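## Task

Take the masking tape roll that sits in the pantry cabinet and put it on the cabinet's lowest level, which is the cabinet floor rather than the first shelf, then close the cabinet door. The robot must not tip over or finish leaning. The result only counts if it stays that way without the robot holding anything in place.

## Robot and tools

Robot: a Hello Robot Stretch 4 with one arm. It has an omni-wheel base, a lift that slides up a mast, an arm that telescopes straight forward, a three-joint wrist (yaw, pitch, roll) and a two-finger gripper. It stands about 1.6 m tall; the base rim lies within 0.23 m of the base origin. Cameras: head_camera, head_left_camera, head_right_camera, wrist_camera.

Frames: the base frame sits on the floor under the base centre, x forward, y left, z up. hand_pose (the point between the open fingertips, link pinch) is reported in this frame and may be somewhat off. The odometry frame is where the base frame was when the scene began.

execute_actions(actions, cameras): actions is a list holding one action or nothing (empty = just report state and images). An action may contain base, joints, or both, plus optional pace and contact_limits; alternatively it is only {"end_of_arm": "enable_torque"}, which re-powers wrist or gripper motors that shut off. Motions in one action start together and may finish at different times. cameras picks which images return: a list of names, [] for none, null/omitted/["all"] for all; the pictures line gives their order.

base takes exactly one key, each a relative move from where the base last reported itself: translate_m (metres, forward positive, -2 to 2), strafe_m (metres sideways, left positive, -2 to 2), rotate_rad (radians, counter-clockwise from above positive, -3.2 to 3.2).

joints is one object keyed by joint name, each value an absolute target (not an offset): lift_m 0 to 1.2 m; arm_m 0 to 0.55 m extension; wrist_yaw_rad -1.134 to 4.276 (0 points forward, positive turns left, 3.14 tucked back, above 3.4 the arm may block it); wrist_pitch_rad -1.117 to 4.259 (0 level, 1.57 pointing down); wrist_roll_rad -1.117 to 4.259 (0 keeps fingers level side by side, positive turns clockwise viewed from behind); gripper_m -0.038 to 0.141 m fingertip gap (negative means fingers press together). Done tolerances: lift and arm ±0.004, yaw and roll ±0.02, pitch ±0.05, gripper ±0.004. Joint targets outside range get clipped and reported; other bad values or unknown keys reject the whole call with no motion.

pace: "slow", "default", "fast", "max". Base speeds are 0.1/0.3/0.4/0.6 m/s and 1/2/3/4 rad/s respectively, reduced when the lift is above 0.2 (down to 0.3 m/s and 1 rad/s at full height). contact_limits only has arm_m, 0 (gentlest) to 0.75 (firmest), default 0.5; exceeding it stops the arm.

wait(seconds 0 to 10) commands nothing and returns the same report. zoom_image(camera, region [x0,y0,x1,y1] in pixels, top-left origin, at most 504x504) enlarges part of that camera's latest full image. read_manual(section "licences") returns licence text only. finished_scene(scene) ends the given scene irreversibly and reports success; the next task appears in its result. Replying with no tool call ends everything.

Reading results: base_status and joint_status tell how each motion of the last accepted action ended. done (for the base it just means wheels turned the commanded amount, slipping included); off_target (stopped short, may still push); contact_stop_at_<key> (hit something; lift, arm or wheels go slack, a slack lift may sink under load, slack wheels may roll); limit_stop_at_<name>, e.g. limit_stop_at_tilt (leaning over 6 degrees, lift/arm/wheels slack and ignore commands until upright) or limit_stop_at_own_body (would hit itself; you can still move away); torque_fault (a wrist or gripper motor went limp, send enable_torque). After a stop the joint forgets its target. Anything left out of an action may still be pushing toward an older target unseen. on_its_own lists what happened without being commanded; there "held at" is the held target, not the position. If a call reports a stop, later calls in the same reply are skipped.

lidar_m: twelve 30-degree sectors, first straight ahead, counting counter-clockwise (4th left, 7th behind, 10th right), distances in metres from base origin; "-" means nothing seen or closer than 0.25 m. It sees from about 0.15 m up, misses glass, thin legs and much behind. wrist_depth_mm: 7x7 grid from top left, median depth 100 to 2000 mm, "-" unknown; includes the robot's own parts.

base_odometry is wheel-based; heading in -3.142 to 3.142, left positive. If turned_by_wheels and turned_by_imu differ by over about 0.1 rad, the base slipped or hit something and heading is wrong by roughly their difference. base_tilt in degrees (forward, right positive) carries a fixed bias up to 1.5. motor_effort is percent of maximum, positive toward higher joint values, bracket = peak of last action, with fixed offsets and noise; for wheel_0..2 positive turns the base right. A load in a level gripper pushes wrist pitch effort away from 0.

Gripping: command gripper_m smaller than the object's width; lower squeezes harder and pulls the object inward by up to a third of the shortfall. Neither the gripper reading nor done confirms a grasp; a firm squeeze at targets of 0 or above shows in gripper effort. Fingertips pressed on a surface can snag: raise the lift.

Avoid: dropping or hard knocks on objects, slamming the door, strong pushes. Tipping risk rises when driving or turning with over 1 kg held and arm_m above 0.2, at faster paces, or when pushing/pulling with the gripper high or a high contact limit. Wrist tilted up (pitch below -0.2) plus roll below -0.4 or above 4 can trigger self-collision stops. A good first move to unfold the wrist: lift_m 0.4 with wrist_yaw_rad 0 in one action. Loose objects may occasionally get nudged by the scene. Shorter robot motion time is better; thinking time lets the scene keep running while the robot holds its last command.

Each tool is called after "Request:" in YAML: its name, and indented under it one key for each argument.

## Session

Request:
execute_actions:
  actions: []

Scene clock: 0.00 s.
base_odometry: x=+0.000 y=+0.000 heading=+0.000 (m, m, rad; odometry frame)
turned_by_wheels: +0.000 (rad since the last result)
turned_by_imu: +0.000 (rad since the last result)
base_tilt: forward=+0.0 right=-0.4 (deg)
lidar_m: 2.27 2.19 2.28 2.27 1.56 2.28 2.69 1.74 1.87 1.64 1.54 1.60
base_status: not commanded
joint_positions: lift_m=+0.204 arm_m=+0.003 wrist_yaw_rad=+3.150 wrist_pitch_rad=+0.009 wrist_roll_rad=-0.017 gripper_m=+0.057
joint_status: not commanded
motor_effort: lift_m=+18 arm_m=-1 wrist_yaw_rad=+0 wrist_pitch_rad=-8 wrist_roll_rad=-1 gripper_m=+0 wheel_0=+0 wheel_1=-1 wheel_2=+1 (%)
hand_pose: x=-0.1154 y=+0.0851 z=+0.3799 quat_wxyz=(-0.004, -0.004, -0.008, +1.000) (m; base frame)
wrist_depth_mm: - 142 253 - - - - / - 115 141 - - - - / - 118 142 - - - - / 107 140 185 - - - - / 218 - - - - - - / 1336 1537 215 1661 220 1708 1756 / 946 976 976 167 946 1138 1138
pictures: head_camera, head_left_camera, head_right_camera, wrist_camera
Images, in order (width x height): head_camera 420x560, head_left_camera 420x672, head_right_camera 420x672, wrist_camera 616x392.

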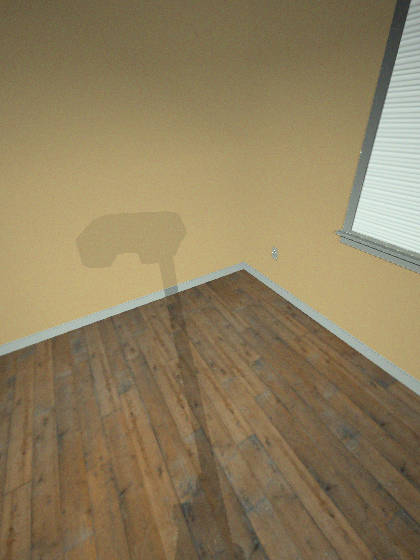

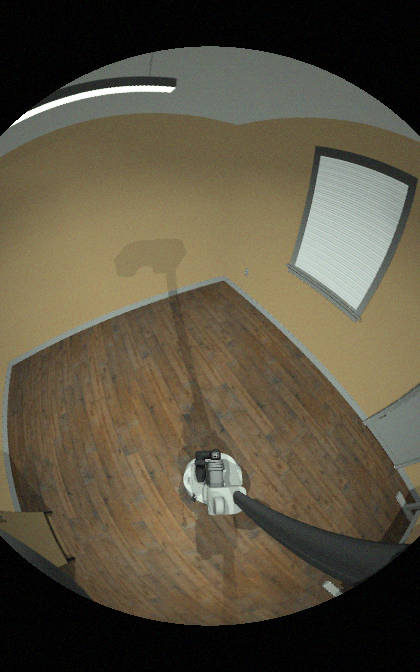

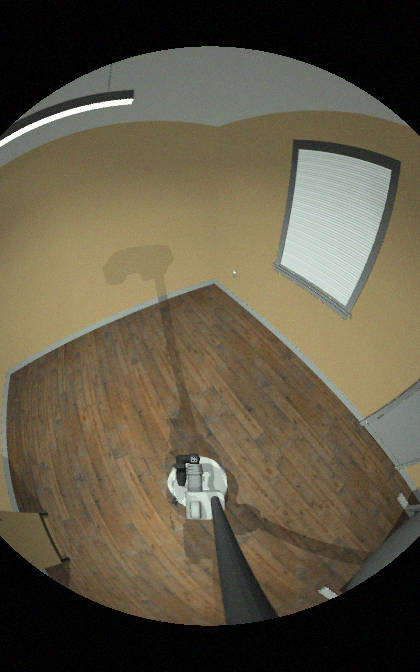

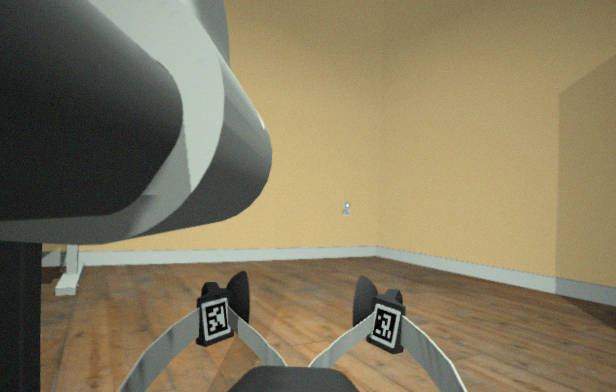

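Request:
execute_actions:
  actions:
    - {"base":{"rotate_rad":2.2},"joints":{"lift_m":0.8,"wrist_yaw_rad":0,"gripper_m":0.08},"pace":"fast"}

Scene clock: 6.77 s.
base_odometry: x=+0.000 y=+0.000 heading=+2.199 (m, m, rad; odometry frame)
turned_by_wheels: +2.199 (rad since the last result)
turned_by_imu: +2.214 (rad since the last result)
base_tilt: forward=+0.0 right=-0.4 (deg)
lidar_m: 1.54 2.38 2.59 1.77 1.89 1.61 1.56 1.69 2.23 2.20 2.39 2.21
base_status: done
joint_positions: lift_m=+0.800 arm_m=+0.003 wrist_yaw_rad=+0.000 wrist_pitch_rad=+0.009 wrist_roll_rad=-0.017 gripper_m=+0.080
joint_status: all done
motor_effort: lift_m=+23(24) arm_m=-1(1) wrist_yaw_rad=-1(6) wrist_pitch_rad=-8(8) wrist_roll_rad=-2(1) gripper_m=-1(3) wheel_0=-3(13) wheel_1=-5(12) wheel_2=-3(11) (%)
hand_pose: x=+0.4623 y=-0.0873 z=+0.9753 quat_wxyz=(+1.000, -0.008, +0.005, +0.000) (m; base frame)
wrist_depth_mm: - - - - 1983 1921 1863 / - - - 1983 1921 1921 1863 / - - - 1397 1921 1921 1863 / - - - 1366 1921 1863 1808 / - - - 1366 1921 1921 1808 / - - 216 1366 216 1863 1863 / - - 1983 161 1366 1863 1808
pictures: head_camera, head_left_camera, head_right_camera, wrist_camera
Images, in order (width x height): head_camera 420x560, head_left_camera 420x672, head_right_camera 420x672, wrist_camera 616x392.

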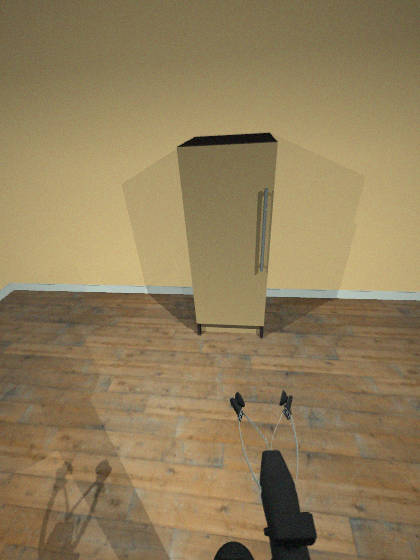

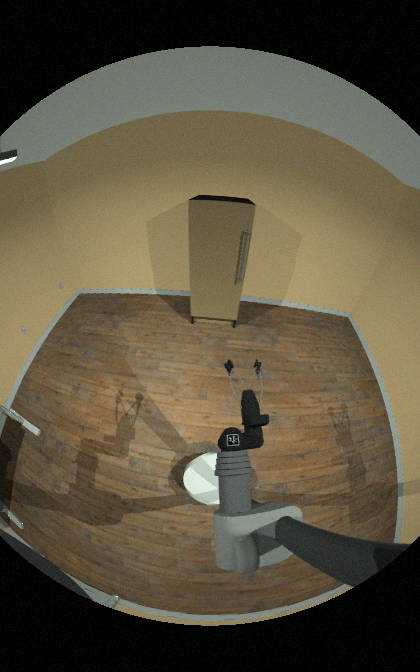

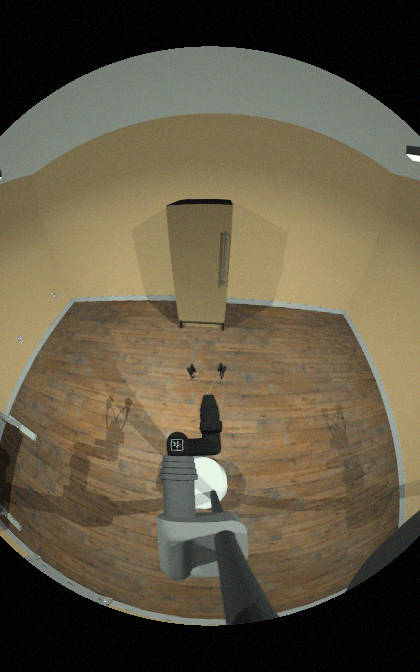

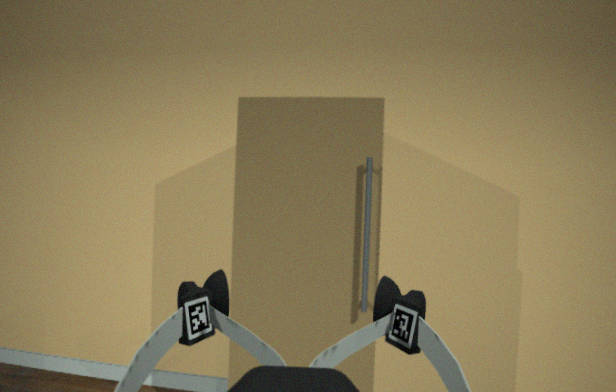

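Request:
execute_actions:
  actions:
    - {"base":{"rotate_rad":-0.14},"pace":"fast"}
  cameras: []

Request:
execute_actions:
  actions:
    - {"base":{"translate_m":0.68},"joints":{"arm_m":0.28},"pace":"fast"}
  cameras: ["head_camera","wrist_camera"]

Scene clock: 13.93 s.
base_odometry: x=+0.000 y=+0.000 heading=+2.060 (m, m, rad; odometry frame)
turned_by_wheels: -0.139 (rad since the last result)
turned_by_imu: -0.140 (rad since the last result)
base_tilt: forward=-0.1 right=-0.4 (deg)
lidar_m: 1.54 2.24 2.69 1.75 1.80 1.65 1.57 1.61 2.22 2.19 2.27 2.27
base_status: done
joint_positions: lift_m=+0.800 arm_m=+0.003 wrist_yaw_rad=+0.000 wrist_pitch_rad=+0.009 wrist_roll_rad=-0.017 gripper_m=+0.080
joint_status: not commanded
motor_effort: lift_m=+23(23) arm_m=-1(1) wrist_yaw_rad=+0(1) wrist_pitch_rad=-7(7) wrist_roll_rad=-1(0) gripper_m=-1(5) wheel_0=+3(9) wheel_1=+5(8) wheel_2=+3(8) (%)
hand_pose: x=+0.4623 y=-0.0874 z=+0.9753 quat_wxyz=(+1.000, -0.008, +0.005, +0.000) (m; base frame)
wrist_depth_mm: 1983 1983 1983 1983 1983 - - / 1983 1983 1983 1983 - 1983 1983 / 1983 1983 1397 1366 1983 - 1921 / - 1983 1366 1366 1983 1983 - / 1983 1983 1397 1397 1983 1983 1983 / 1983 1983 215 1366 216 1983 1983 / 1983 1983 1366 161 1983 1983 1983
pictures: none
No camera images: the call's "cameras" was empty. Leave "cameras" out to get every camera's image.

Scene clock: 17.07 s.
base_odometry: x=-0.320 y=+0.600 heading=+2.060 (m, m, rad; odometry frame)
turned_by_wheels: +0.000 (rad since the last result)
turned_by_imu: -0.002 (rad since the last result)
base_tilt: forward=+0.0 right=-0.4 (deg)
lidar_m: 0.86 0.94 2.08 2.57 1.88 2.31 2.25 2.34 2.29 2.18 2.19 1.57
base_status: done
joint_positions: lift_m=+0.800 arm_m=+0.279 wrist_yaw_rad=+0.000 wrist_pitch_rad=+0.009 wrist_roll_rad=-0.017 gripper_m=+0.080
joint_status: all done
motor_effort: lift_m=+23(23) arm_m=+5(5) wrist_yaw_rad=-1(1) wrist_pitch_rad=-7(8) wrist_roll_rad=+0(1) gripper_m=-1(2) wheel_0=+2(10) wheel_1=+4(11) wheel_2=+0(13) (%)
hand_pose: x=+0.7386 y=-0.0874 z=+0.9753 quat_wxyz=(+1.000, -0.008, +0.005, +0.000) (m; base frame)
wrist_depth_mm: 407 407 413 410 1008 1025 1025 / 407 407 410 410 1025 1025 1025 / 404 407 407 410 1025 1025 1025 / 404 407 410 410 1025 1025 1025 / 404 407 407 410 1008 1008 1025 / 404 404 216 407 216 1008 1025 / 404 404 404 160 1008 1008 1025
pictures: head_camera, wrist_camera
Images, in order (width x height): head_camera 420x560, wrist_camera 616x392.

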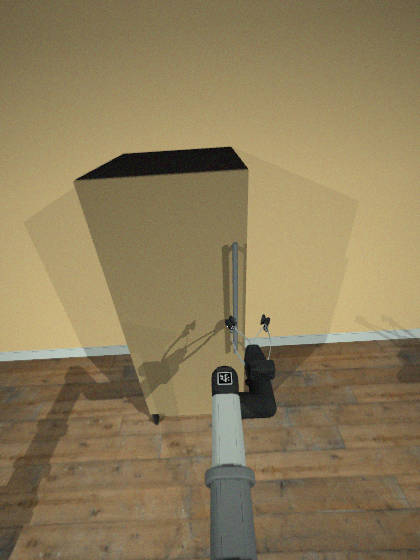

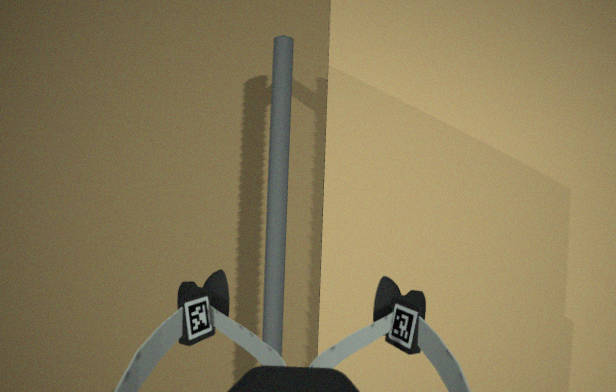

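Request:
execute_actions:
  actions:
    - {"base":{"strafe_m":0.025},"joints":{"arm_m":0.405},"contact_limits":{"arm_m":0.2}}
  cameras: ["wrist_camera"]

Scene clock: 22.40 s.
base_odometry: x=-0.342 y=+0.588 heading=+2.061 (m, m, rad; odometry frame)
turned_by_wheels: +0.000 (rad since the last result)
turned_by_imu: +0.000 (rad since the last result)
base_tilt: forward=+0.0 right=-0.4 (deg)
lidar_m: 0.87 0.94 2.08 2.55 1.88 2.33 2.26 2.35 2.30 2.21 2.22 1.58
base_status: done
joint_positions: lift_m=+0.800 arm_m=+0.404 wrist_yaw_rad=+0.000 wrist_pitch_rad=+0.009 wrist_roll_rad=-0.017 gripper_m=+0.080
joint_status: all done
motor_effort: lift_m=+23(23) arm_m=+5(4) wrist_yaw_rad=+0(0) wrist_pitch_rad=-7(7) wrist_roll_rad=-1(1) gripper_m=-2(1) wheel_0=-1(10) wheel_1=+4(11) wheel_2=+0(0) (%)
contact_limits: arm_m 0.2
hand_pose: x=+0.8636 y=-0.0874 z=+0.9753 quat_wxyz=(+1.000, -0.008, +0.005, +0.000) (m; base frame)
wrist_depth_mm: 282 282 283 285 878 891 891 / 282 282 283 285 891 891 891 / 282 282 282 285 878 891 891 / 281 282 282 283 891 891 891 / 281 282 282 283 878 891 891 / 279 281 215 283 216 878 891 / 279 281 282 160 878 878 891
pictures: wrist_camera
Images, in order (width x height): wrist_camera 616x392.

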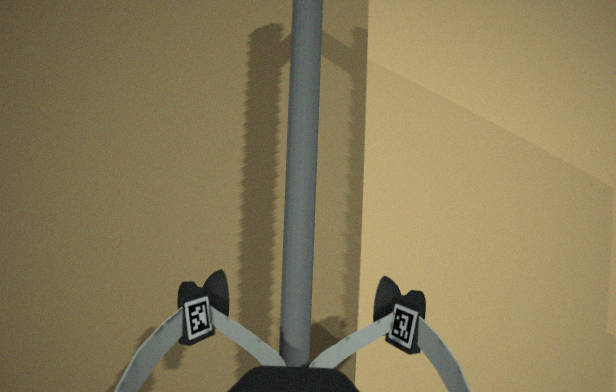

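Request:
execute_actions:
  actions:
    - {"joints":{"arm_m":0.415,"gripper_m":-0.02},"contact_limits":{"arm_m":0.2}}
  cameras: ["wrist_camera"]

Request:
execute_actions:
  actions:
    - {"base":{"strafe_m":0.03},"joints":{"arm_m":0.28},"pace":"slow"}
  cameras: ["wrist_camera"]

Scene clock: 26.63 s.
base_odometry: x=-0.342 y=+0.588 heading=+2.061 (m, m, rad; odometry frame)
turned_by_wheels: +0.000 (rad since the last result)
turned_by_imu: +0.000 (rad since the last result)
base_tilt: forward=+0.0 right=-0.4 (deg)
lidar_m: 0.86 0.93 2.07 2.56 1.87 2.34 2.25 2.33 2.32 2.21 2.19 1.55
base_status: not commanded
joint_positions: lift_m=+0.800 arm_m=+0.414 wrist_yaw_rad=+0.004 wrist_pitch_rad=+0.009 wrist_roll_rad=-0.017 gripper_m=-0.019
joint_status: all done
motor_effort: lift_m=+23(23) arm_m=+3(6) wrist_yaw_rad=-12(12) wrist_pitch_rad=-8(7) wrist_roll_rad=-1(0) gripper_m=-16(19) wheel_0=+0(1) wheel_1=+4(4) wheel_2=+0(1) (%)
contact_limits: arm_m 0.2
hand_pose: x=+0.8742 y=-0.0861 z=+0.9753 quat_wxyz=(+1.000, -0.008, +0.004, +0.002) (m; base frame)
wrist_depth_mm: 268 267 267 267 878 878 891 / 267 267 266 267 891 878 878 / 267 267 266 266 878 878 878 / 267 266 266 266 866 878 878 / 267 266 266 265 866 878 878 / 266 266 210 214 866 878 878 / 265 211 265 216 185 866 878
pictures: wrist_camera
Images, in order (width x height): wrist_camera 616x392.

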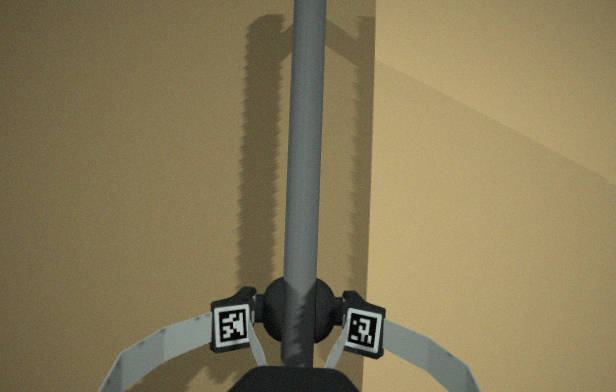

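Scene clock: 29.27 s.
base_odometry: x=-0.368 y=+0.574 heading=+2.061 (m, m, rad; odometry frame)
turned_by_wheels: +0.000 (rad since the last result)
turned_by_imu: +0.000 (rad since the last result)
base_tilt: forward=+0.1 right=-0.4 (deg)
lidar_m: 0.72 0.89 2.09 2.53 1.84 2.32 2.24 2.35 2.32 2.24 2.20 1.56
base_status: done
joint_positions: lift_m=+0.800 arm_m=+0.281 wrist_yaw_rad=+0.006 wrist_pitch_rad=+0.009 wrist_roll_rad=-0.017 gripper_m=-0.019
joint_status: all done
on_its_own: wrist_yaw_rad is at rest, and its effort (-15) is outside its rest range (-13 to +13)
motor_effort: lift_m=+23(23) arm_m=-6(8) wrist_yaw_rad=-15(32) wrist_pitch_rad=-8(9) wrist_roll_rad=-1(2) gripper_m=-16(17) wheel_0=-3(15) wheel_1=+2(10) wheel_2=+0(1) (%)
hand_pose: x=+0.7409 y=-0.0858 z=+0.9752 quat_wxyz=(+1.000, -0.008, +0.005, +0.003) (m; base frame)
wrist_depth_mm: 342 315 291 263 1008 1008 1008 / 342 314 290 262 1008 1008 1008 / 340 314 289 264 1025 1008 1008 / 338 312 287 263 1008 1008 1008 / 336 310 286 263 1008 1008 1008 / 338 310 211 211 1008 1008 1008 / 334 153 279 218 185 1008 1008
pictures: wrist_camera
Images, in order (width x height): wrist_camera 616x392.

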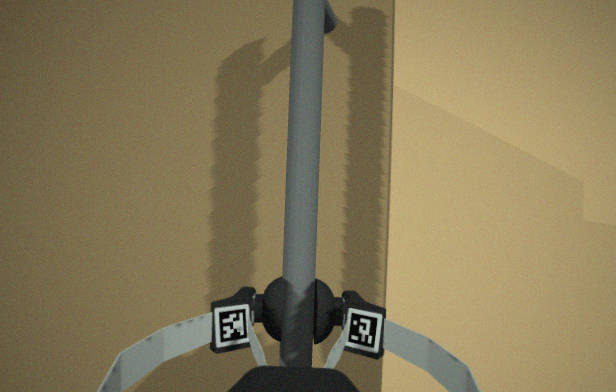

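Request:
execute_actions:
  actions:
    - {"base":{"strafe_m":0.06},"joints":{"arm_m":0.18},"pace":"slow"}
  cameras: []

Scene clock: 36.20 s.
base_odometry: x=-0.421 y=+0.546 heading=+2.061 (m, m, rad; odometry frame)
turned_by_wheels: +0.000 (rad since the last result)
turned_by_imu: -0.001 (rad since the last result)
base_tilt: forward=-0.1 right=-0.4 (deg)
lidar_m: 0.62 0.88 2.07 2.45 1.79 2.32 2.26 2.35 2.41 2.29 2.20 1.57
base_status: done
joint_positions: lift_m=+0.800 arm_m=+0.181 wrist_yaw_rad=+0.001 wrist_pitch_rad=+0.010 wrist_roll_rad=-0.017 gripper_m=-0.020
joint_status: all done
motor_effort: lift_m=+23(23) arm_m=-5(8) wrist_yaw_rad=-2(33) wrist_pitch_rad=-10(9) wrist_roll_rad=-1(2) gripper_m=-14(17) wheel_0=-5(11) wheel_1=+6(10) wheel_2=+0(0) (%)
hand_pose: x=+0.6403 y=-0.0872 z=+0.9751 quat_wxyz=(+1.000, -0.008, +0.005, +0.000) (m; base frame)
wrist_depth_mm: 462 384 320 264 253 1118 1118 / 462 379 319 262 253 1118 1118 / 459 375 317 262 252 1098 1118 / 455 375 315 260 252 1118 1118 / 452 373 314 259 255 1118 1098 / 449 370 211 218 246 1118 1118 / 442 248 306 217 240 1118 1098
pictures: none
No camera images: the call's "cameras" was empty. Leave "cameras" out to get every camera's image.

Request:
execute_actions:
  actions:
    - {"base":{"strafe_m":0.078},"joints":{"arm_m":0.09},"pace":"slow"}
  cameras: ["wrist_camera","head_camera"]

Scene clock: 44.50 s.
base_odometry: x=-0.489 y=+0.510 heading=+2.061 (m, m, rad; odometry frame)
turned_by_wheels: +0.000 (rad since the last result)
turned_by_imu: +0.000 (rad since the last result)
base_tilt: forward=+0.0 right=-0.4 (deg)
lidar_m: 0.54 1.55 2.08 2.39 1.73 2.23 2.27 2.35 2.47 2.37 2.19 0.58
base_status: done
joint_positions: lift_m=+0.800 arm_m=+0.091 wrist_yaw_rad=+0.004 wrist_pitch_rad=+0.010 wrist_roll_rad=-0.017 gripper_m=-0.019
joint_status: all done
motor_effort: lift_m=+23(23) arm_m=-6(8) wrist_yaw_rad=-13(24) wrist_pitch_rad=-11(11) wrist_roll_rad=-1(1) gripper_m=-18(18) wheel_0=-4(15) wheel_1=+7(11) wheel_2=+0(0) (%)
hand_pose: x=+0.5508 y=-0.0862 z=+0.9749 quat_wxyz=(+1.000, -0.008, +0.005, +0.002) (m; base frame)
wrist_depth_mm: 1205 549 377 242 241 1205 1205 / 1182 539 373 262 240 1205 1205 / 1182 530 368 259 238 1205 1205 / 1182 521 366 265 237 1205 1205 / 1182 517 364 265 236 1205 1205 / 1182 512 213 209 229 1182 1205 / 1205 294 330 220 185 1182 1205
pictures: head_camera, wrist_camera
Images, in order (width x height): head_camera 420x560, wrist_camera 616x392.

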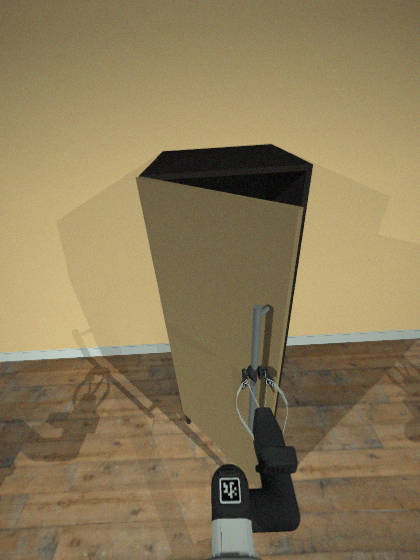

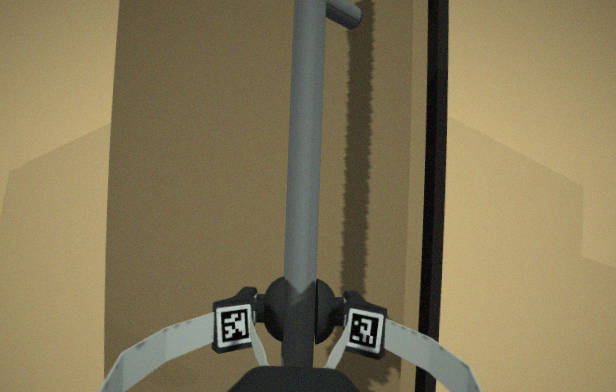

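Request:
execute_actions:
  actions:
    - {"joints":{"gripper_m":0.05}}
  cameras: []

Request:
execute_actions:
  actions:
    - {"joints":{"arm_m":0.005},"pace":"fast"}
  cameras: ["wrist_camera"]

Request:
execute_actions:
  actions:
    - {"base":{"strafe_m":-0.16},"joints":{"gripper_m":0.0},"pace":"fast"}
  cameras: ["wrist_camera"]

Scene clock: 55.87 s.
base_odometry: x=-0.489 y=+0.510 heading=+2.061 (m, m, rad; odometry frame)
turned_by_wheels: +0.000 (rad since the last result)
turned_by_imu: +0.000 (rad since the last result)
base_tilt: forward=+0.0 right=-0.4 (deg)
lidar_m: 0.56 1.55 2.07 2.39 1.69 2.23 2.27 2.34 2.47 2.36 2.18 0.58
base_status: not commanded
joint_positions: lift_m=+0.800 arm_m=+0.091 wrist_yaw_rad=+0.000 wrist_pitch_rad=+0.010 wrist_roll_rad=-0.017 gripper_m=+0.050
joint_status: all done
motor_effort: lift_m=+23(23) arm_m=-5(5) wrist_yaw_rad=+2(12) wrist_pitch_rad=-10(11) wrist_roll_rad=+0(0) gripper_m=-4(17) wheel_0=-4(4) wheel_1=+7(7) wheel_2=+0(0) (%)
hand_pose: x=+0.5501 y=-0.0875 z=+0.9751 quat_wxyz=(+1.000, -0.008, +0.005, +0.000) (m; base frame)
wrist_depth_mm: 1182 544 387 256 254 1205 1229 / 1205 535 382 276 253 1205 1205 / 1182 525 379 281 252 1229 1205 / 1182 517 375 279 250 1205 1205 / 1182 512 373 276 249 1205 1205 / 1182 512 214 268 236 1205 1205 / 1182 508 355 226 240 1205 1229
pictures: none
No camera images: the call's "cameras" was empty. Leave "cameras" out to get every camera's image.

Scene clock: 56.90 s.
base_odometry: x=-0.489 y=+0.510 heading=+2.061 (m, m, rad; odometry frame)
turned_by_wheels: +0.000 (rad since the last result)
turned_by_imu: +0.000 (rad since the last result)
base_tilt: forward=+0.0 right=-0.4 (deg)
lidar_m: 0.55 1.54 2.07 2.38 1.72 2.23 2.25 2.35 2.50 2.37 2.18 0.59
base_status: not commanded
joint_positions: lift_m=+0.800 arm_m=+0.006 wrist_yaw_rad=+0.000 wrist_pitch_rad=+0.009 wrist_roll_rad=-0.017 gripper_m=+0.050
joint_status: all done
motor_effort: lift_m=+23(23) arm_m=-5(5) wrist_yaw_rad=+1(1) wrist_pitch_rad=-9(10) wrist_roll_rad=-1(2) gripper_m=-1(3) wheel_0=-4(4) wheel_1=+7(7) wheel_2=+0(0) (%)
hand_pose: x=+0.4652 y=-0.0875 z=+0.9752 quat_wxyz=(+1.000, -0.008, +0.005, +0.000) (m; base frame)
wrist_depth_mm: 1281 1255 500 392 347 1308 1281 / 1281 1281 492 364 345 1308 1308 / 1281 676 488 362 345 1308 1308 / 1281 668 484 359 342 1281 1281 / 1281 661 480 359 340 1281 1308 / 1255 661 214 364 320 1281 1281 / 1255 654 459 310 327 1281 1281
pictures: wrist_camera
Images, in order (width x height): wrist_camera 616x392.

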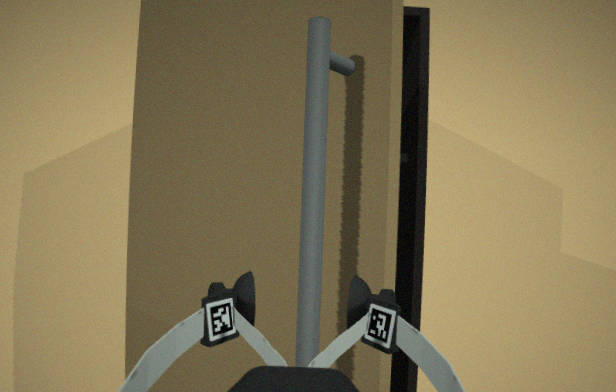

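Scene clock: 58.43 s.
base_odometry: x=-0.348 y=+0.585 heading=+2.061 (m, m, rad; odometry frame)
turned_by_wheels: +0.000 (rad since the last result)
turned_by_imu: -0.001 (rad since the last result)
base_tilt: forward=+0.0 right=-0.3 (deg)
lidar_m: 0.54 0.78 2.10 2.54 1.87 2.35 2.26 2.33 2.31 2.21 2.20 1.57
base_status: done
joint_positions: lift_m=+0.800 arm_m=+0.006 wrist_yaw_rad=+0.000 wrist_pitch_rad=+0.009 wrist_roll_rad=-0.017 gripper_m=+0.000
joint_status: all done
motor_effort: lift_m=+23(23) arm_m=-4(5) wrist_yaw_rad=+1(0) wrist_pitch_rad=-9(9) wrist_roll_rad=-2(1) gripper_m=-2(4) wheel_0=+1(13) wheel_1=-3(15) wheel_2=+0(1) (%)
hand_pose: x=+0.4652 y=-0.0874 z=+0.9752 quat_wxyz=(+1.000, -0.008, +0.005, +0.000) (m; base frame)
wrist_depth_mm: 676 387 707 778 1308 1308 1308 / 960 375 991 1182 1308 1281 1281 / 960 370 723 1138 1308 1308 1308 / 654 370 1281 1281 1308 1308 1336 / 640 382 1160 1255 1281 1281 1308 / 634 362 329 207 1308 1308 1308 / 603 330 187 186 1281 1308 1308
pictures: wrist_camera
Images, in order (width x height): wrist_camera 616x392.

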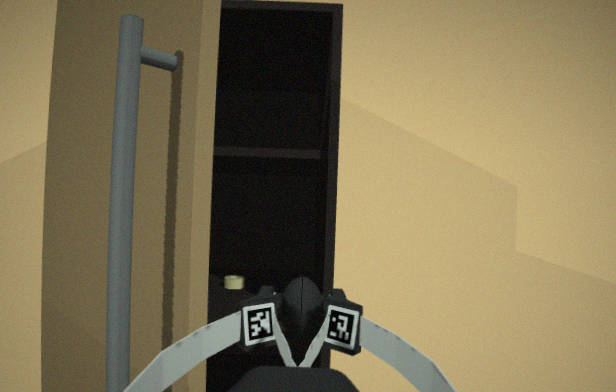

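Request:
execute_actions:
  actions:
    - {"joints":{"arm_m":0.16},"pace":"fast","contact_limits":{"arm_m":0.2}}
  cameras: []

Request:
execute_actions:
  actions:
    - {"base":{"strafe_m":0.25},"pace":"slow"}
  cameras: ["head_camera","wrist_camera"]

Scene clock: 62.67 s.
base_odometry: x=-0.348 y=+0.585 heading=+2.061 (m, m, rad; odometry frame)
turned_by_wheels: +0.000 (rad since the last result)
turned_by_imu: +0.000 (rad since the last result)
base_tilt: forward=+0.0 right=-0.4 (deg)
lidar_m: 0.54 0.75 2.08 2.54 1.85 2.34 2.25 2.34 2.33 2.22 2.18 1.57
base_status: not commanded
joint_positions: lift_m=+0.800 arm_m=+0.159 wrist_yaw_rad=+0.000 wrist_pitch_rad=+0.009 wrist_roll_rad=-0.017 gripper_m=+0.000
joint_status: all done
motor_effort: lift_m=+23(23) arm_m=+4(3) wrist_yaw_rad=+0(1) wrist_pitch_rad=-8(9) wrist_roll_rad=+0(0) gripper_m=-1(0) wheel_0=+1(1) wheel_1=-3(3) wheel_2=+0(0) (%)
contact_limits: arm_m 0.2
hand_pose: x=+0.6186 y=-0.0874 z=+0.9753 quat_wxyz=(+1.000, -0.008, +0.005, +0.000) (m; base frame)
wrist_depth_mm: 226 180 798 732 1138 1138 1160 / 229 181 1118 1078 1138 1138 1138 / 222 569 878 634 1138 1138 1138 / 217 1025 1098 1118 1138 1160 1138 / 214 1025 1118 1098 1118 1138 1138 / 212 640 778 207 1138 1138 1160 / 202 177 187 186 1118 1138 1160
pictures: none
No camera images: the call's "cameras" was empty. Leave "cameras" out to get every camera's image.

Scene clock: 66.33 s.
base_odometry: x=-0.568 y=+0.468 heading=+2.059 (m, m, rad; odometry frame)
turned_by_wheels: -0.002 (rad since the last result)
turned_by_imu: -0.194 (rad since the last result)
base_tilt: forward=-0.1 right=-0.4 (deg)
lidar_m: 0.51 0.73 1.73 2.34 1.71 1.85 2.31 2.30 2.73 2.40 2.40 1.66
base_status: done
joint_positions: lift_m=+0.800 arm_m=+0.159 wrist_yaw_rad=-0.027 wrist_pitch_rad=+0.009 wrist_roll_rad=-0.017 gripper_m=+0.000
joint_status: not commanded
on_its_own: wrist_yaw_rad is at rest, and its effort (+76) is outside its rest range (-13 to +13)
motor_effort: lift_m=+23(23) arm_m=+4(5) wrist_yaw_rad=+76(85) wrist_pitch_rad=-8(8) wrist_roll_rad=-1(0) gripper_m=-8(8) wheel_0=-18(24) wheel_1=+3(8) wheel_2=-14(16) (%)
hand_pose: x=+0.6164 y=-0.0950 z=+0.9753 quat_wxyz=(+1.000, -0.008, +0.005, -0.013) (m; base frame)
wrist_depth_mm: 239 185 168 574 1229 1308 1366 / 239 184 167 634 1229 1308 1366 / 237 182 167 634 1229 1308 1397 / 235 186 166 699 1229 1308 1366 / 234 185 165 683 1229 1308 1397 / 233 183 164 202 1205 1281 1397 / 229 183 145 177 1205 1308 1397
pictures: head_camera, wrist_camera
Images, in order (width x height): head_camera 420x560, wrist_camera 616x392.

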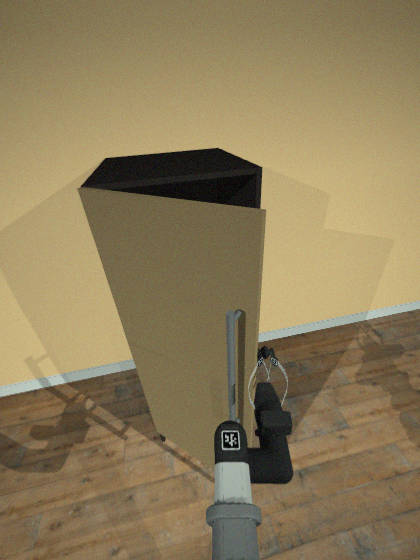

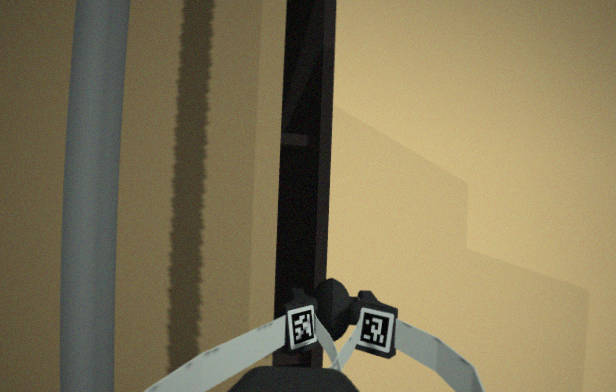

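Request:
execute_actions:
  actions:
    - {"base":{"strafe_m":-0.08},"pace":"slow"}
  cameras: ["head_camera","wrist_camera"]

Scene clock: 71.27 s.
base_odometry: x=-0.498 y=+0.505 heading=+2.058 (m, m, rad; odometry frame)
turned_by_wheels: +0.000 (rad since the last result)
turned_by_imu: -0.001 (rad since the last result)
base_tilt: forward=+0.0 right=-0.4 (deg)
lidar_m: 0.51 0.68 1.74 2.43 1.78 1.94 2.30 2.30 2.65 2.31 2.32 1.68
base_status: done
joint_positions: lift_m=+0.800 arm_m=+0.159 wrist_yaw_rad=+0.000 wrist_pitch_rad=+0.009 wrist_roll_rad=-0.017 gripper_m=+0.000
joint_status: not commanded
motor_effort: lift_m=+23(23) arm_m=+3(3) wrist_yaw_rad=+1(77) wrist_pitch_rad=-8(8) wrist_roll_rad=-1(1) gripper_m=+0(11) wheel_0=+4(15) wheel_1=-7(13) wheel_2=-3(11) (%)
hand_pose: x=+0.6187 y=-0.0875 z=+0.9752 quat_wxyz=(+1.000, -0.008, +0.005, +0.000) (m; base frame)
wrist_depth_mm: 190 171 798 1160 1205 1308 1336 / 191 169 1078 1160 1205 1281 1366 / 189 170 854 1138 1229 1281 1336 / 187 170 1078 1138 1205 1281 1336 / 186 171 1078 1160 1205 1281 1366 / 185 171 778 207 1229 1281 1336 / 181 165 186 186 1182 1281 1336
pictures: head_camera, wrist_camera
Images, in order (width x height): head_camera 420x560, wrist_camera 616x392.

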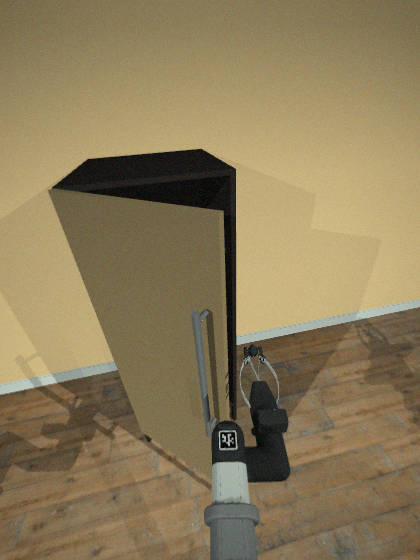

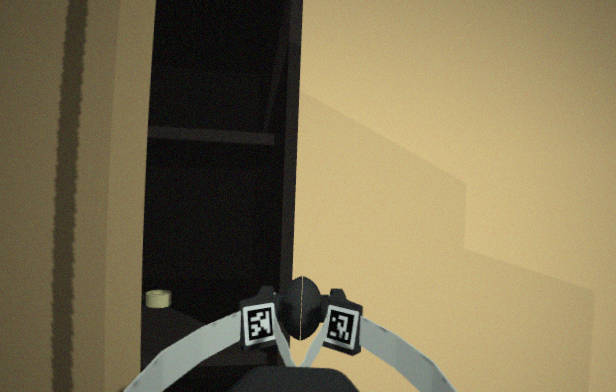

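Request:
execute_actions:
  actions:
    - {"joints":{"arm_m":0.23},"contact_limits":{"arm_m":0.2}}
  cameras: []

Request:
execute_actions:
  actions:
    - {"joints":{"wrist_yaw_rad":0.25},"pace":"slow"}
  cameras: ["head_camera","wrist_camera"]

Scene clock: 77.70 s.
base_odometry: x=-0.498 y=+0.505 heading=+2.058 (m, m, rad; odometry frame)
turned_by_wheels: +0.000 (rad since the last result)
turned_by_imu: +0.000 (rad since the last result)
base_tilt: forward=-0.1 right=-0.4 (deg)
lidar_m: 0.52 0.68 1.76 2.42 1.80 1.94 2.31 2.28 2.64 2.31 2.33 1.66
base_status: not commanded
joint_positions: lift_m=+0.800 arm_m=+0.229 wrist_yaw_rad=+0.000 wrist_pitch_rad=+0.009 wrist_roll_rad=-0.017 gripper_m=+0.000
joint_status: all done
motor_effort: lift_m=+23(23) arm_m=+5(6) wrist_yaw_rad=-1(2) wrist_pitch_rad=-8(8) wrist_roll_rad=+0(0) gripper_m=-4(5) wheel_0=+4(4) wheel_1=-7(7) wheel_2=-3(3) (%)
contact_limits: arm_m 0.2
hand_pose: x=+0.6886 y=-0.0874 z=+0.9752 quat_wxyz=(+1.000, -0.008, +0.005, +0.000) (m; base frame)
wrist_depth_mm: 741 831 798 1078 1138 1205 1255 / 917 960 1008 1098 1138 1205 1255 / 452 559 668 1078 1138 1205 1255 / 904 976 1008 1098 1138 1205 1255 / 917 976 1008 1078 1138 1205 1281 / 661 741 732 208 1118 1205 1255 / 484 504 187 186 1118 1205 1281
pictures: none
No camera images: the call's "cameras" was empty. Leave "cameras" out to get every camera's image.

Scene clock: 78.50 s.
base_odometry: x=-0.498 y=+0.505 heading=+2.058 (m, m, rad; odometry frame)
turned_by_wheels: +0.000 (rad since the last result)
turned_by_imu: +0.000 (rad since the last result)
base_tilt: forward=+0.0 right=-0.4 (deg)
lidar_m: 0.49 0.62 1.77 2.43 1.77 1.97 2.30 2.30 2.64 2.31 2.32 1.68
base_status: not commanded
joint_positions: lift_m=+0.800 arm_m=+0.229 wrist_yaw_rad=+0.250 wrist_pitch_rad=+0.009 wrist_roll_rad=-0.017 gripper_m=+0.000
joint_status: all done
motor_effort: lift_m=+23(23) arm_m=+4(4) wrist_yaw_rad=+1(20) wrist_pitch_rad=-8(8) wrist_roll_rad=-1(0) gripper_m=-1(3) wheel_0=-2(4) wheel_1=-6(7) wheel_2=-3(3) (%)
hand_pose: x=+0.7013 y=-0.0134 z=+0.9752 quat_wxyz=(+0.992, -0.009, +0.004, +0.125) (m; base frame)
wrist_depth_mm: 559 750 798 788 683 1025 1008 / 554 798 1025 1008 707 1008 1008 / 544 683 661 615 668 1025 1008 / 569 831 1025 1008 904 1025 1008 / 569 842 1025 1008 842 1008 1008 / 569 732 768 208 603 1008 991 / 517 504 187 190 449 1008 1008
pictures: head_camera, wrist_camera
Images, in order (width x height): head_camera 420x560, wrist_camera 616x392.

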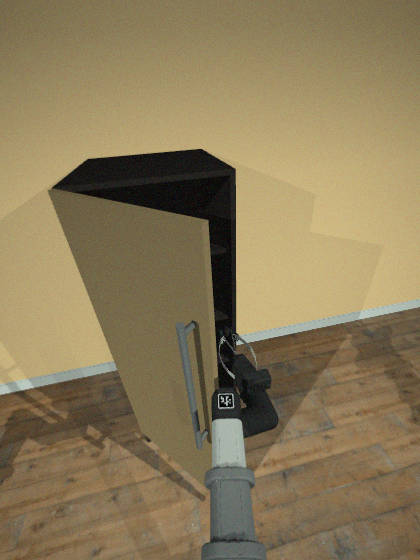

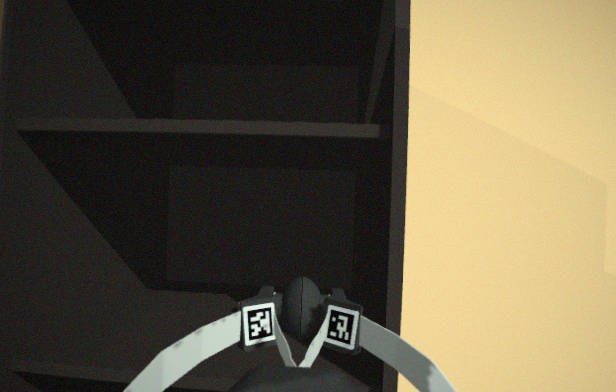

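Request:
execute_actions:
  actions:
    - {"joints":{"wrist_yaw_rad":0.55},"pace":"slow"}
  cameras: ["head_camera"]

Request:
execute_actions:
  actions:
    - {"joints":{"wrist_yaw_rad":0.9},"pace":"slow"}
  cameras: ["head_camera"]

Scene clock: 84.47 s.
base_odometry: x=-0.498 y=+0.505 heading=+2.058 (m, m, rad; odometry frame)
turned_by_wheels: +0.000 (rad since the last result)
turned_by_imu: +0.000 (rad since the last result)
base_tilt: forward=+0.0 right=-0.4 (deg)
lidar_m: 0.47 0.45 1.75 2.45 1.76 1.95 2.30 2.31 2.66 2.31 2.32 1.68
base_status: not commanded
joint_positions: lift_m=+0.800 arm_m=+0.229 wrist_yaw_rad=+0.550 wrist_pitch_rad=+0.009 wrist_roll_rad=-0.017 gripper_m=+0.000
joint_status: all done
motor_effort: lift_m=+23(23) arm_m=+4(4) wrist_yaw_rad=+1(3) wrist_pitch_rad=-8(8) wrist_roll_rad=-1(0) gripper_m=-3(4) wheel_0=-2(2) wheel_1=-5(6) wheel_2=-3(2) (%)
hand_pose: x=+0.6918 y=+0.0761 z=+0.9752 quat_wxyz=(+0.962, -0.009, +0.002, +0.271) (m; base frame)
wrist_depth_mm: 213 421 691 788 768 741 449 / 210 439 699 1025 976 904 445 / 214 459 634 615 580 530 433 / 217 473 715 1042 976 917 439 / 220 484 715 1025 976 904 427 / 221 488 647 207 842 715 413 / 230 389 186 186 469 544 404
pictures: head_camera
Images, in order (width x height): head_camera 420x560.

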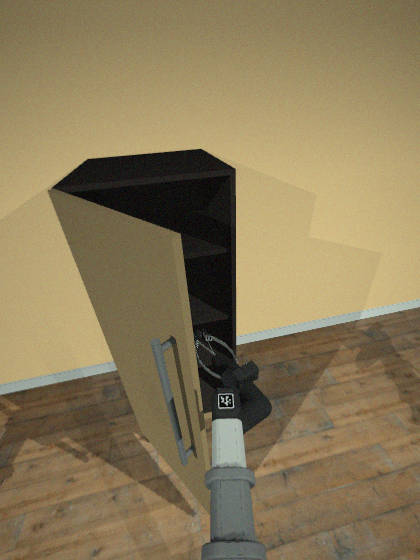

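Scene clock: 85.33 s.
base_odometry: x=-0.498 y=+0.505 heading=+2.058 (m, m, rad; odometry frame)
turned_by_wheels: +0.000 (rad since the last result)
turned_by_imu: +0.000 (rad since the last result)
base_tilt: forward=+0.1 right=-0.5 (deg)
lidar_m: 0.46 0.46 1.76 2.43 1.76 1.95 2.29 2.30 2.65 2.31 2.32 1.66
base_status: not commanded
joint_positions: lift_m=+0.800 arm_m=+0.229 wrist_yaw_rad=+0.900 wrist_pitch_rad=+0.009 wrist_roll_rad=-0.017 gripper_m=+0.000
joint_status: all done
motor_effort: lift_m=+23(23) arm_m=+4(4) wrist_yaw_rad=+2(0) wrist_pitch_rad=-8(8) wrist_roll_rad=-1(1) gripper_m=-2(3) wheel_0=-2(2) wheel_1=-5(6) wheel_2=-3(2) (%)
hand_pose: x=+0.6480 y=+0.1715 z=+0.9752 quat_wxyz=(+0.900, -0.010, +0.001, +0.435) (m; base frame)
wrist_depth_mm: - 124 212 554 715 768 741 / - 126 215 554 759 917 820 / - 128 220 559 585 517 427 / - 129 223 559 768 917 809 / - 130 226 559 778 917 820 / - 131 189 208 741 854 778 / - 125 187 186 477 564 564
pictures: head_camera
Images, in order (width x height): head_camera 420x560.

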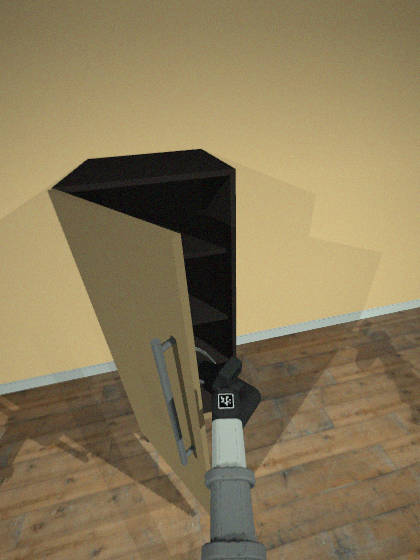

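Request:
execute_actions:
  actions:
    - {"joints":{"wrist_yaw_rad":1.2},"pace":"slow"}
  cameras: ["head_camera"]

Request:
execute_actions:
  actions:
    - {"base":{"rotate_rad":0.195},"pace":"slow"}
  cameras: ["head_camera","wrist_camera"]

Scene clock: 92.17 s.
base_odometry: x=-0.498 y=+0.505 heading=+2.058 (m, m, rad; odometry frame)
turned_by_wheels: +0.000 (rad since the last result)
turned_by_imu: +0.000 (rad since the last result)
base_tilt: forward=+0.0 right=-0.4 (deg)
lidar_m: 0.89 0.43 0.44 2.43 1.78 1.95 2.29 2.31 2.65 2.31 2.33 1.67
base_status: not commanded
joint_positions: lift_m=+0.800 arm_m=+0.230 wrist_yaw_rad=+1.200 wrist_pitch_rad=+0.009 wrist_roll_rad=-0.017 gripper_m=+0.000
joint_status: all done
motor_effort: lift_m=+23(23) arm_m=+1(4) wrist_yaw_rad=+0(63) wrist_pitch_rad=-8(9) wrist_roll_rad=-1(1) gripper_m=-4(6) wheel_0=-2(6) wheel_1=-5(6) wheel_2=-2(3) (%)
hand_pose: x=+0.5867 y=+0.2372 z=+0.9752 quat_wxyz=(+0.825, -0.010, -0.001, +0.565) (m; base frame)
wrist_depth_mm: 258 287 330 382 462 554 668 / 257 289 330 384 459 554 691 / 257 289 330 387 462 517 500 / 258 290 332 387 462 554 691 / 258 290 332 387 462 554 691 / 258 290 319 207 462 559 699 / 259 282 187 186 430 539 585
pictures: head_camera
Images, in order (width x height): head_camera 420x560.

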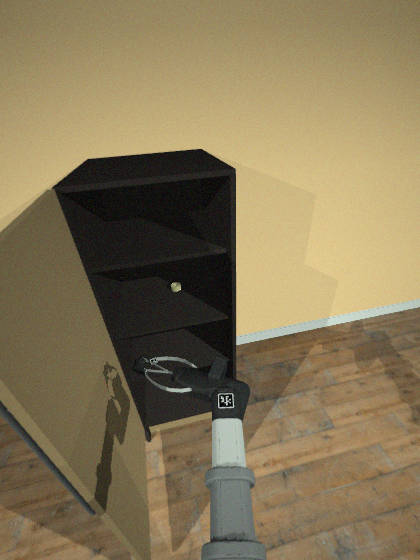

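Scene clock: 93.33 s.
base_odometry: x=-0.498 y=+0.505 heading=+2.252 (m, m, rad; odometry frame)
turned_by_wheels: +0.194 (rad since the last result)
turned_by_imu: +0.195 (rad since the last result)
base_tilt: forward=+0.0 right=-0.4 (deg)
lidar_m: 0.89 0.50 0.53 2.43 1.78 2.27 2.29 2.37 2.44 2.33 2.16 1.55
base_status: done
joint_positions: lift_m=+0.800 arm_m=+0.230 wrist_yaw_rad=+1.200 wrist_pitch_rad=+0.009 wrist_roll_rad=-0.017 gripper_m=+0.000
joint_status: not commanded
motor_effort: lift_m=+23(23) arm_m=+1(1) wrist_yaw_rad=+0(1) wrist_pitch_rad=-8(9) wrist_roll_rad=+0(0) gripper_m=-5(2) wheel_0=-5(6) wheel_1=-6(10) wheel_2=-6(10) (%)
hand_pose: x=+0.5867 y=+0.2372 z=+0.9752 quat_wxyz=(+0.825, -0.010, -0.001, +0.565) (m; base frame)
wrist_depth_mm: 279 290 303 315 329 345 359 / 279 290 301 314 329 343 357 / 279 291 301 314 327 343 357 / 279 290 303 314 329 343 357 / 279 290 301 314 327 343 355 / 278 290 298 207 327 342 355 / 279 287 186 185 320 342 355
pictures: head_camera, wrist_camera
Images, in order (width x height): head_camera 420x560, wrist_camera 616x392.

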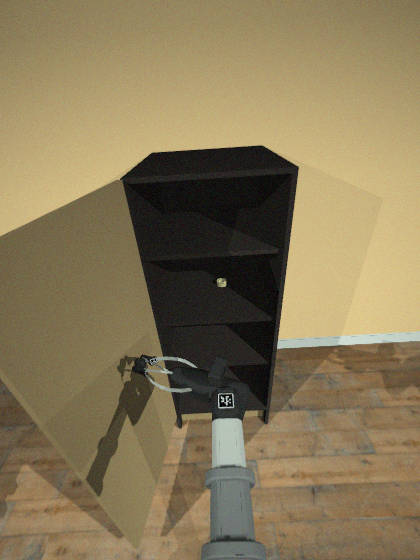

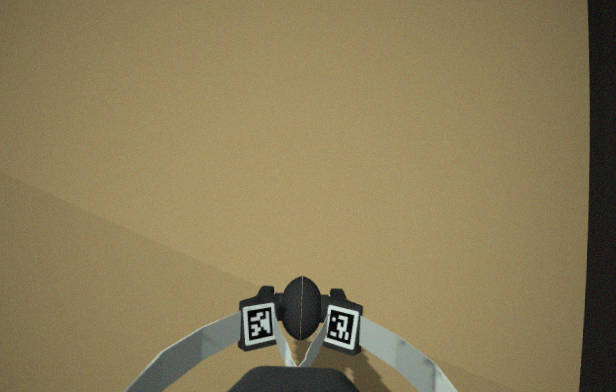

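Request:
execute_actions:
  actions:
    - {"joints":{"wrist_yaw_rad":0,"gripper_m":0.12,"lift_m":0.78,"arm_m":0.3},"pace":"fast"}
  cameras: ["head_camera","wrist_camera"]

Scene clock: 104.03 s.
base_odometry: x=-0.498 y=+0.505 heading=+2.252 (m, m, rad; odometry frame)
turned_by_wheels: +0.000 (rad since the last result)
turned_by_imu: +0.000 (rad since the last result)
base_tilt: forward=+0.0 right=-0.3 (deg)
lidar_m: 0.89 0.47 2.03 2.42 1.76 2.27 2.28 2.37 2.45 2.32 2.17 1.54
base_status: not commanded
joint_positions: lift_m=+0.780 arm_m=+0.299 wrist_yaw_rad=+0.000 wrist_pitch_rad=+0.009 wrist_roll_rad=-0.017 gripper_m=+0.120
joint_status: all done
motor_effort: lift_m=+15(18) arm_m=+4(5) wrist_yaw_rad=-1(6) wrist_pitch_rad=-9(8) wrist_roll_rad=+0(1) gripper_m=+1(4) wheel_0=-5(5) wheel_1=-5(5) wheel_2=-6(6) (%)
hand_pose: x=+0.7586 y=-0.0873 z=+0.9559 quat_wxyz=(+1.000, -0.008, +0.005, +0.000) (m; base frame)
wrist_depth_mm: 500 732 842 831 654 976 976 / 433 430 931 946 504 976 976 / 496 654 668 634 512 976 976 / 508 768 931 946 621 960 960 / 512 768 931 931 609 960 976 / 512 569 661 750 525 960 976 / 449 452 469 154 459 960 976
pictures: head_camera, wrist_camera
Images, in order (width x height): head_camera 420x560, wrist_camera 616x392.

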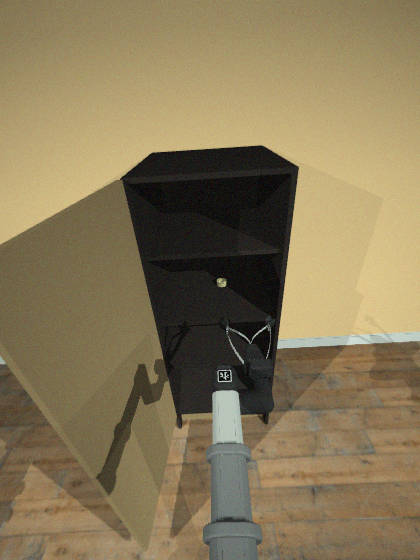

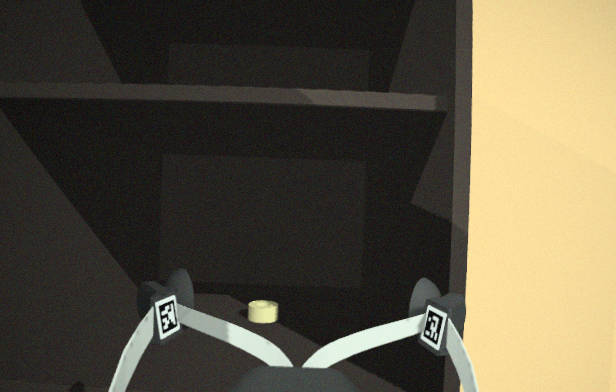

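Request:
execute_actions:
  actions:
    - {"base":{"translate_m":0.25},"joints":{"arm_m":0.17,"wrist_pitch_rad":0.4,"lift_m":0.79,"gripper_m":0.10}}
  cameras: []

Request:
execute_actions:
  actions:
    - {"base":{"rotate_rad":0.072},"joints":{"arm_m":0.38},"contact_limits":{"arm_m":0.2}}
  cameras: ["head_camera","wrist_camera"]

Scene clock: 123.87 s.
base_odometry: x=-0.655 y=+0.699 heading=+2.252 (m, m, rad; odometry frame)
turned_by_wheels: +0.001 (rad since the last result)
turned_by_imu: -0.001 (rad since the last result)
base_tilt: forward=+0.0 right=-0.4 (deg)
lidar_m: 0.64 0.44 0.34 2.44 1.89 2.26 2.54 2.63 2.44 2.33 1.80 0.69
base_status: done
joint_positions: lift_m=+0.790 arm_m=+0.171 wrist_yaw_rad=+0.000 wrist_pitch_rad=+0.402 wrist_roll_rad=-0.017 gripper_m=+0.100
joint_status: all done
motor_effort: lift_m=+23(22) arm_m=-4(7) wrist_yaw_rad=+1(1) wrist_pitch_rad=-7(9) wrist_roll_rad=-1(0) gripper_m=+0(1) wheel_0=+4(9) wheel_1=+5(10) wheel_2=-3(12) (%)
hand_pose: x=+0.6072 y=-0.0875 z=+0.8550 quat_wxyz=(+0.980, -0.008, +0.200, +0.002) (m; base frame)
wrist_depth_mm: 508 723 723 732 634 312 233 / 500 750 768 768 627 312 239 / 508 676 768 788 621 310 809 / 462 484 496 508 480 307 866 / 353 362 368 375 379 304 931 / 462 314 314 324 220 319 1008 / 525 574 591 159 559 319 1098
pictures: none
No camera images: the call's "cameras" was empty. Leave "cameras" out to get every camera's image.

Scene clock: 125.60 s.
base_odometry: x=-0.655 y=+0.699 heading=+2.323 (m, m, rad; odometry frame)
turned_by_wheels: +0.071 (rad since the last result)
turned_by_imu: +0.071 (rad since the last result)
base_tilt: forward=+0.0 right=-0.4 (deg)
lidar_m: 0.63 0.39 0.34 2.43 1.87 2.57 2.53 2.69 2.40 2.32 1.64 0.67
base_status: done
joint_positions: lift_m=+0.790 arm_m=+0.379 wrist_yaw_rad=+0.000 wrist_pitch_rad=+0.402 wrist_roll_rad=-0.017 gripper_m=+0.100
joint_status: all done
motor_effort: lift_m=+23(23) arm_m=+4(2) wrist_yaw_rad=+0(3) wrist_pitch_rad=-7(7) wrist_roll_rad=-1(1) gripper_m=-1(1) wheel_0=-2(7) wheel_1=-5(8) wheel_2=-5(8) (%)
contact_limits: arm_m 0.2
hand_pose: x=+0.8156 y=-0.0874 z=+0.8549 quat_wxyz=(+0.980, -0.008, +0.200, +0.002) (m; base frame)
wrist_depth_mm: 402 539 539 535 525 480 319 / 402 564 574 564 549 477 319 / 407 585 597 597 585 466 314 / 413 484 496 508 517 455 310 / 353 359 366 343 377 382 304 / 279 283 267 294 219 300 287 / 238 231 238 159 236 245 254
pictures: head_camera, wrist_camera
Images, in order (width x height): head_camera 420x560, wrist_camera 616x392.

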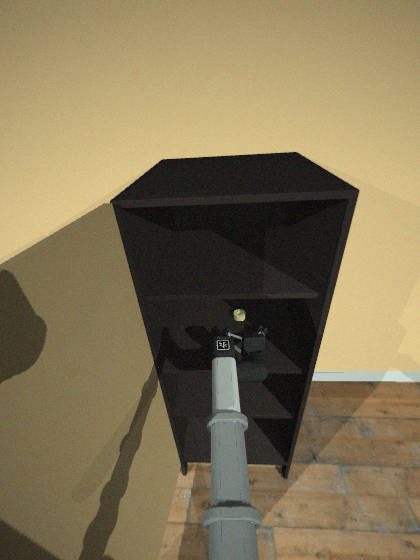

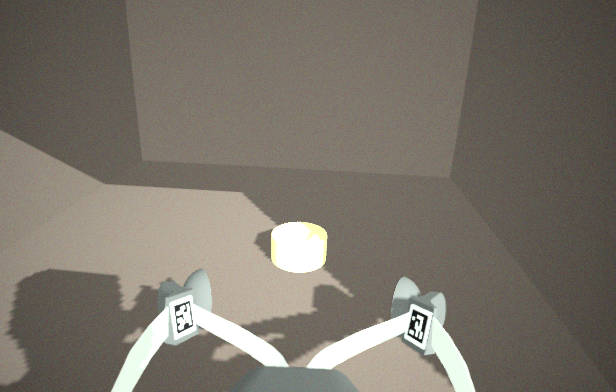

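Request:
execute_actions:
  actions:
    - {"joints":{"arm_m":0.50,"lift_m":0.767},"contact_limits":{"arm_m":0.2}}
  cameras: ["wrist_camera"]

Scene clock: 131.87 s.
base_odometry: x=-0.655 y=+0.699 heading=+2.323 (m, m, rad; odometry frame)
turned_by_wheels: +0.000 (rad since the last result)
turned_by_imu: +0.000 (rad since the last result)
base_tilt: forward=+0.0 right=-0.4 (deg)
lidar_m: 0.65 0.39 0.35 2.43 1.90 2.58 2.54 2.68 2.39 2.32 1.67 0.66
base_status: not commanded
joint_positions: lift_m=+0.767 arm_m=+0.499 wrist_yaw_rad=+0.000 wrist_pitch_rad=+0.402 wrist_roll_rad=-0.017 gripper_m=+0.100
joint_status: all done
motor_effort: lift_m=+14(21) arm_m=+5(4) wrist_yaw_rad=+0(0) wrist_pitch_rad=-7(7) wrist_roll_rad=-1(0) gripper_m=-2(4) wheel_0=-2(2) wheel_1=-4(5) wheel_2=-5(5) (%)
contact_limits: arm_m 0.2
hand_pose: x=+0.9356 y=-0.0874 z=+0.8327 quat_wxyz=(+0.980, -0.008, +0.200, +0.002) (m; base frame)
wrist_depth_mm: 397 436 430 421 415 410 327 / 394 459 452 445 436 424 327 / 399 484 477 469 459 445 325 / 392 424 436 445 455 430 319 / 312 317 324 329 332 338 306 / 247 249 220 239 220 264 265 / 209 204 209 159 208 216 220
pictures: wrist_camera
Images, in order (width x height): wrist_camera 616x392.

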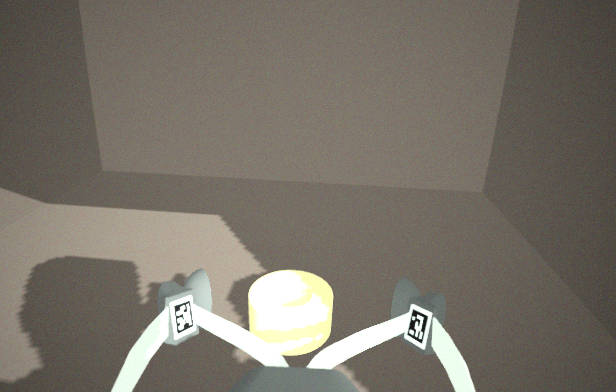

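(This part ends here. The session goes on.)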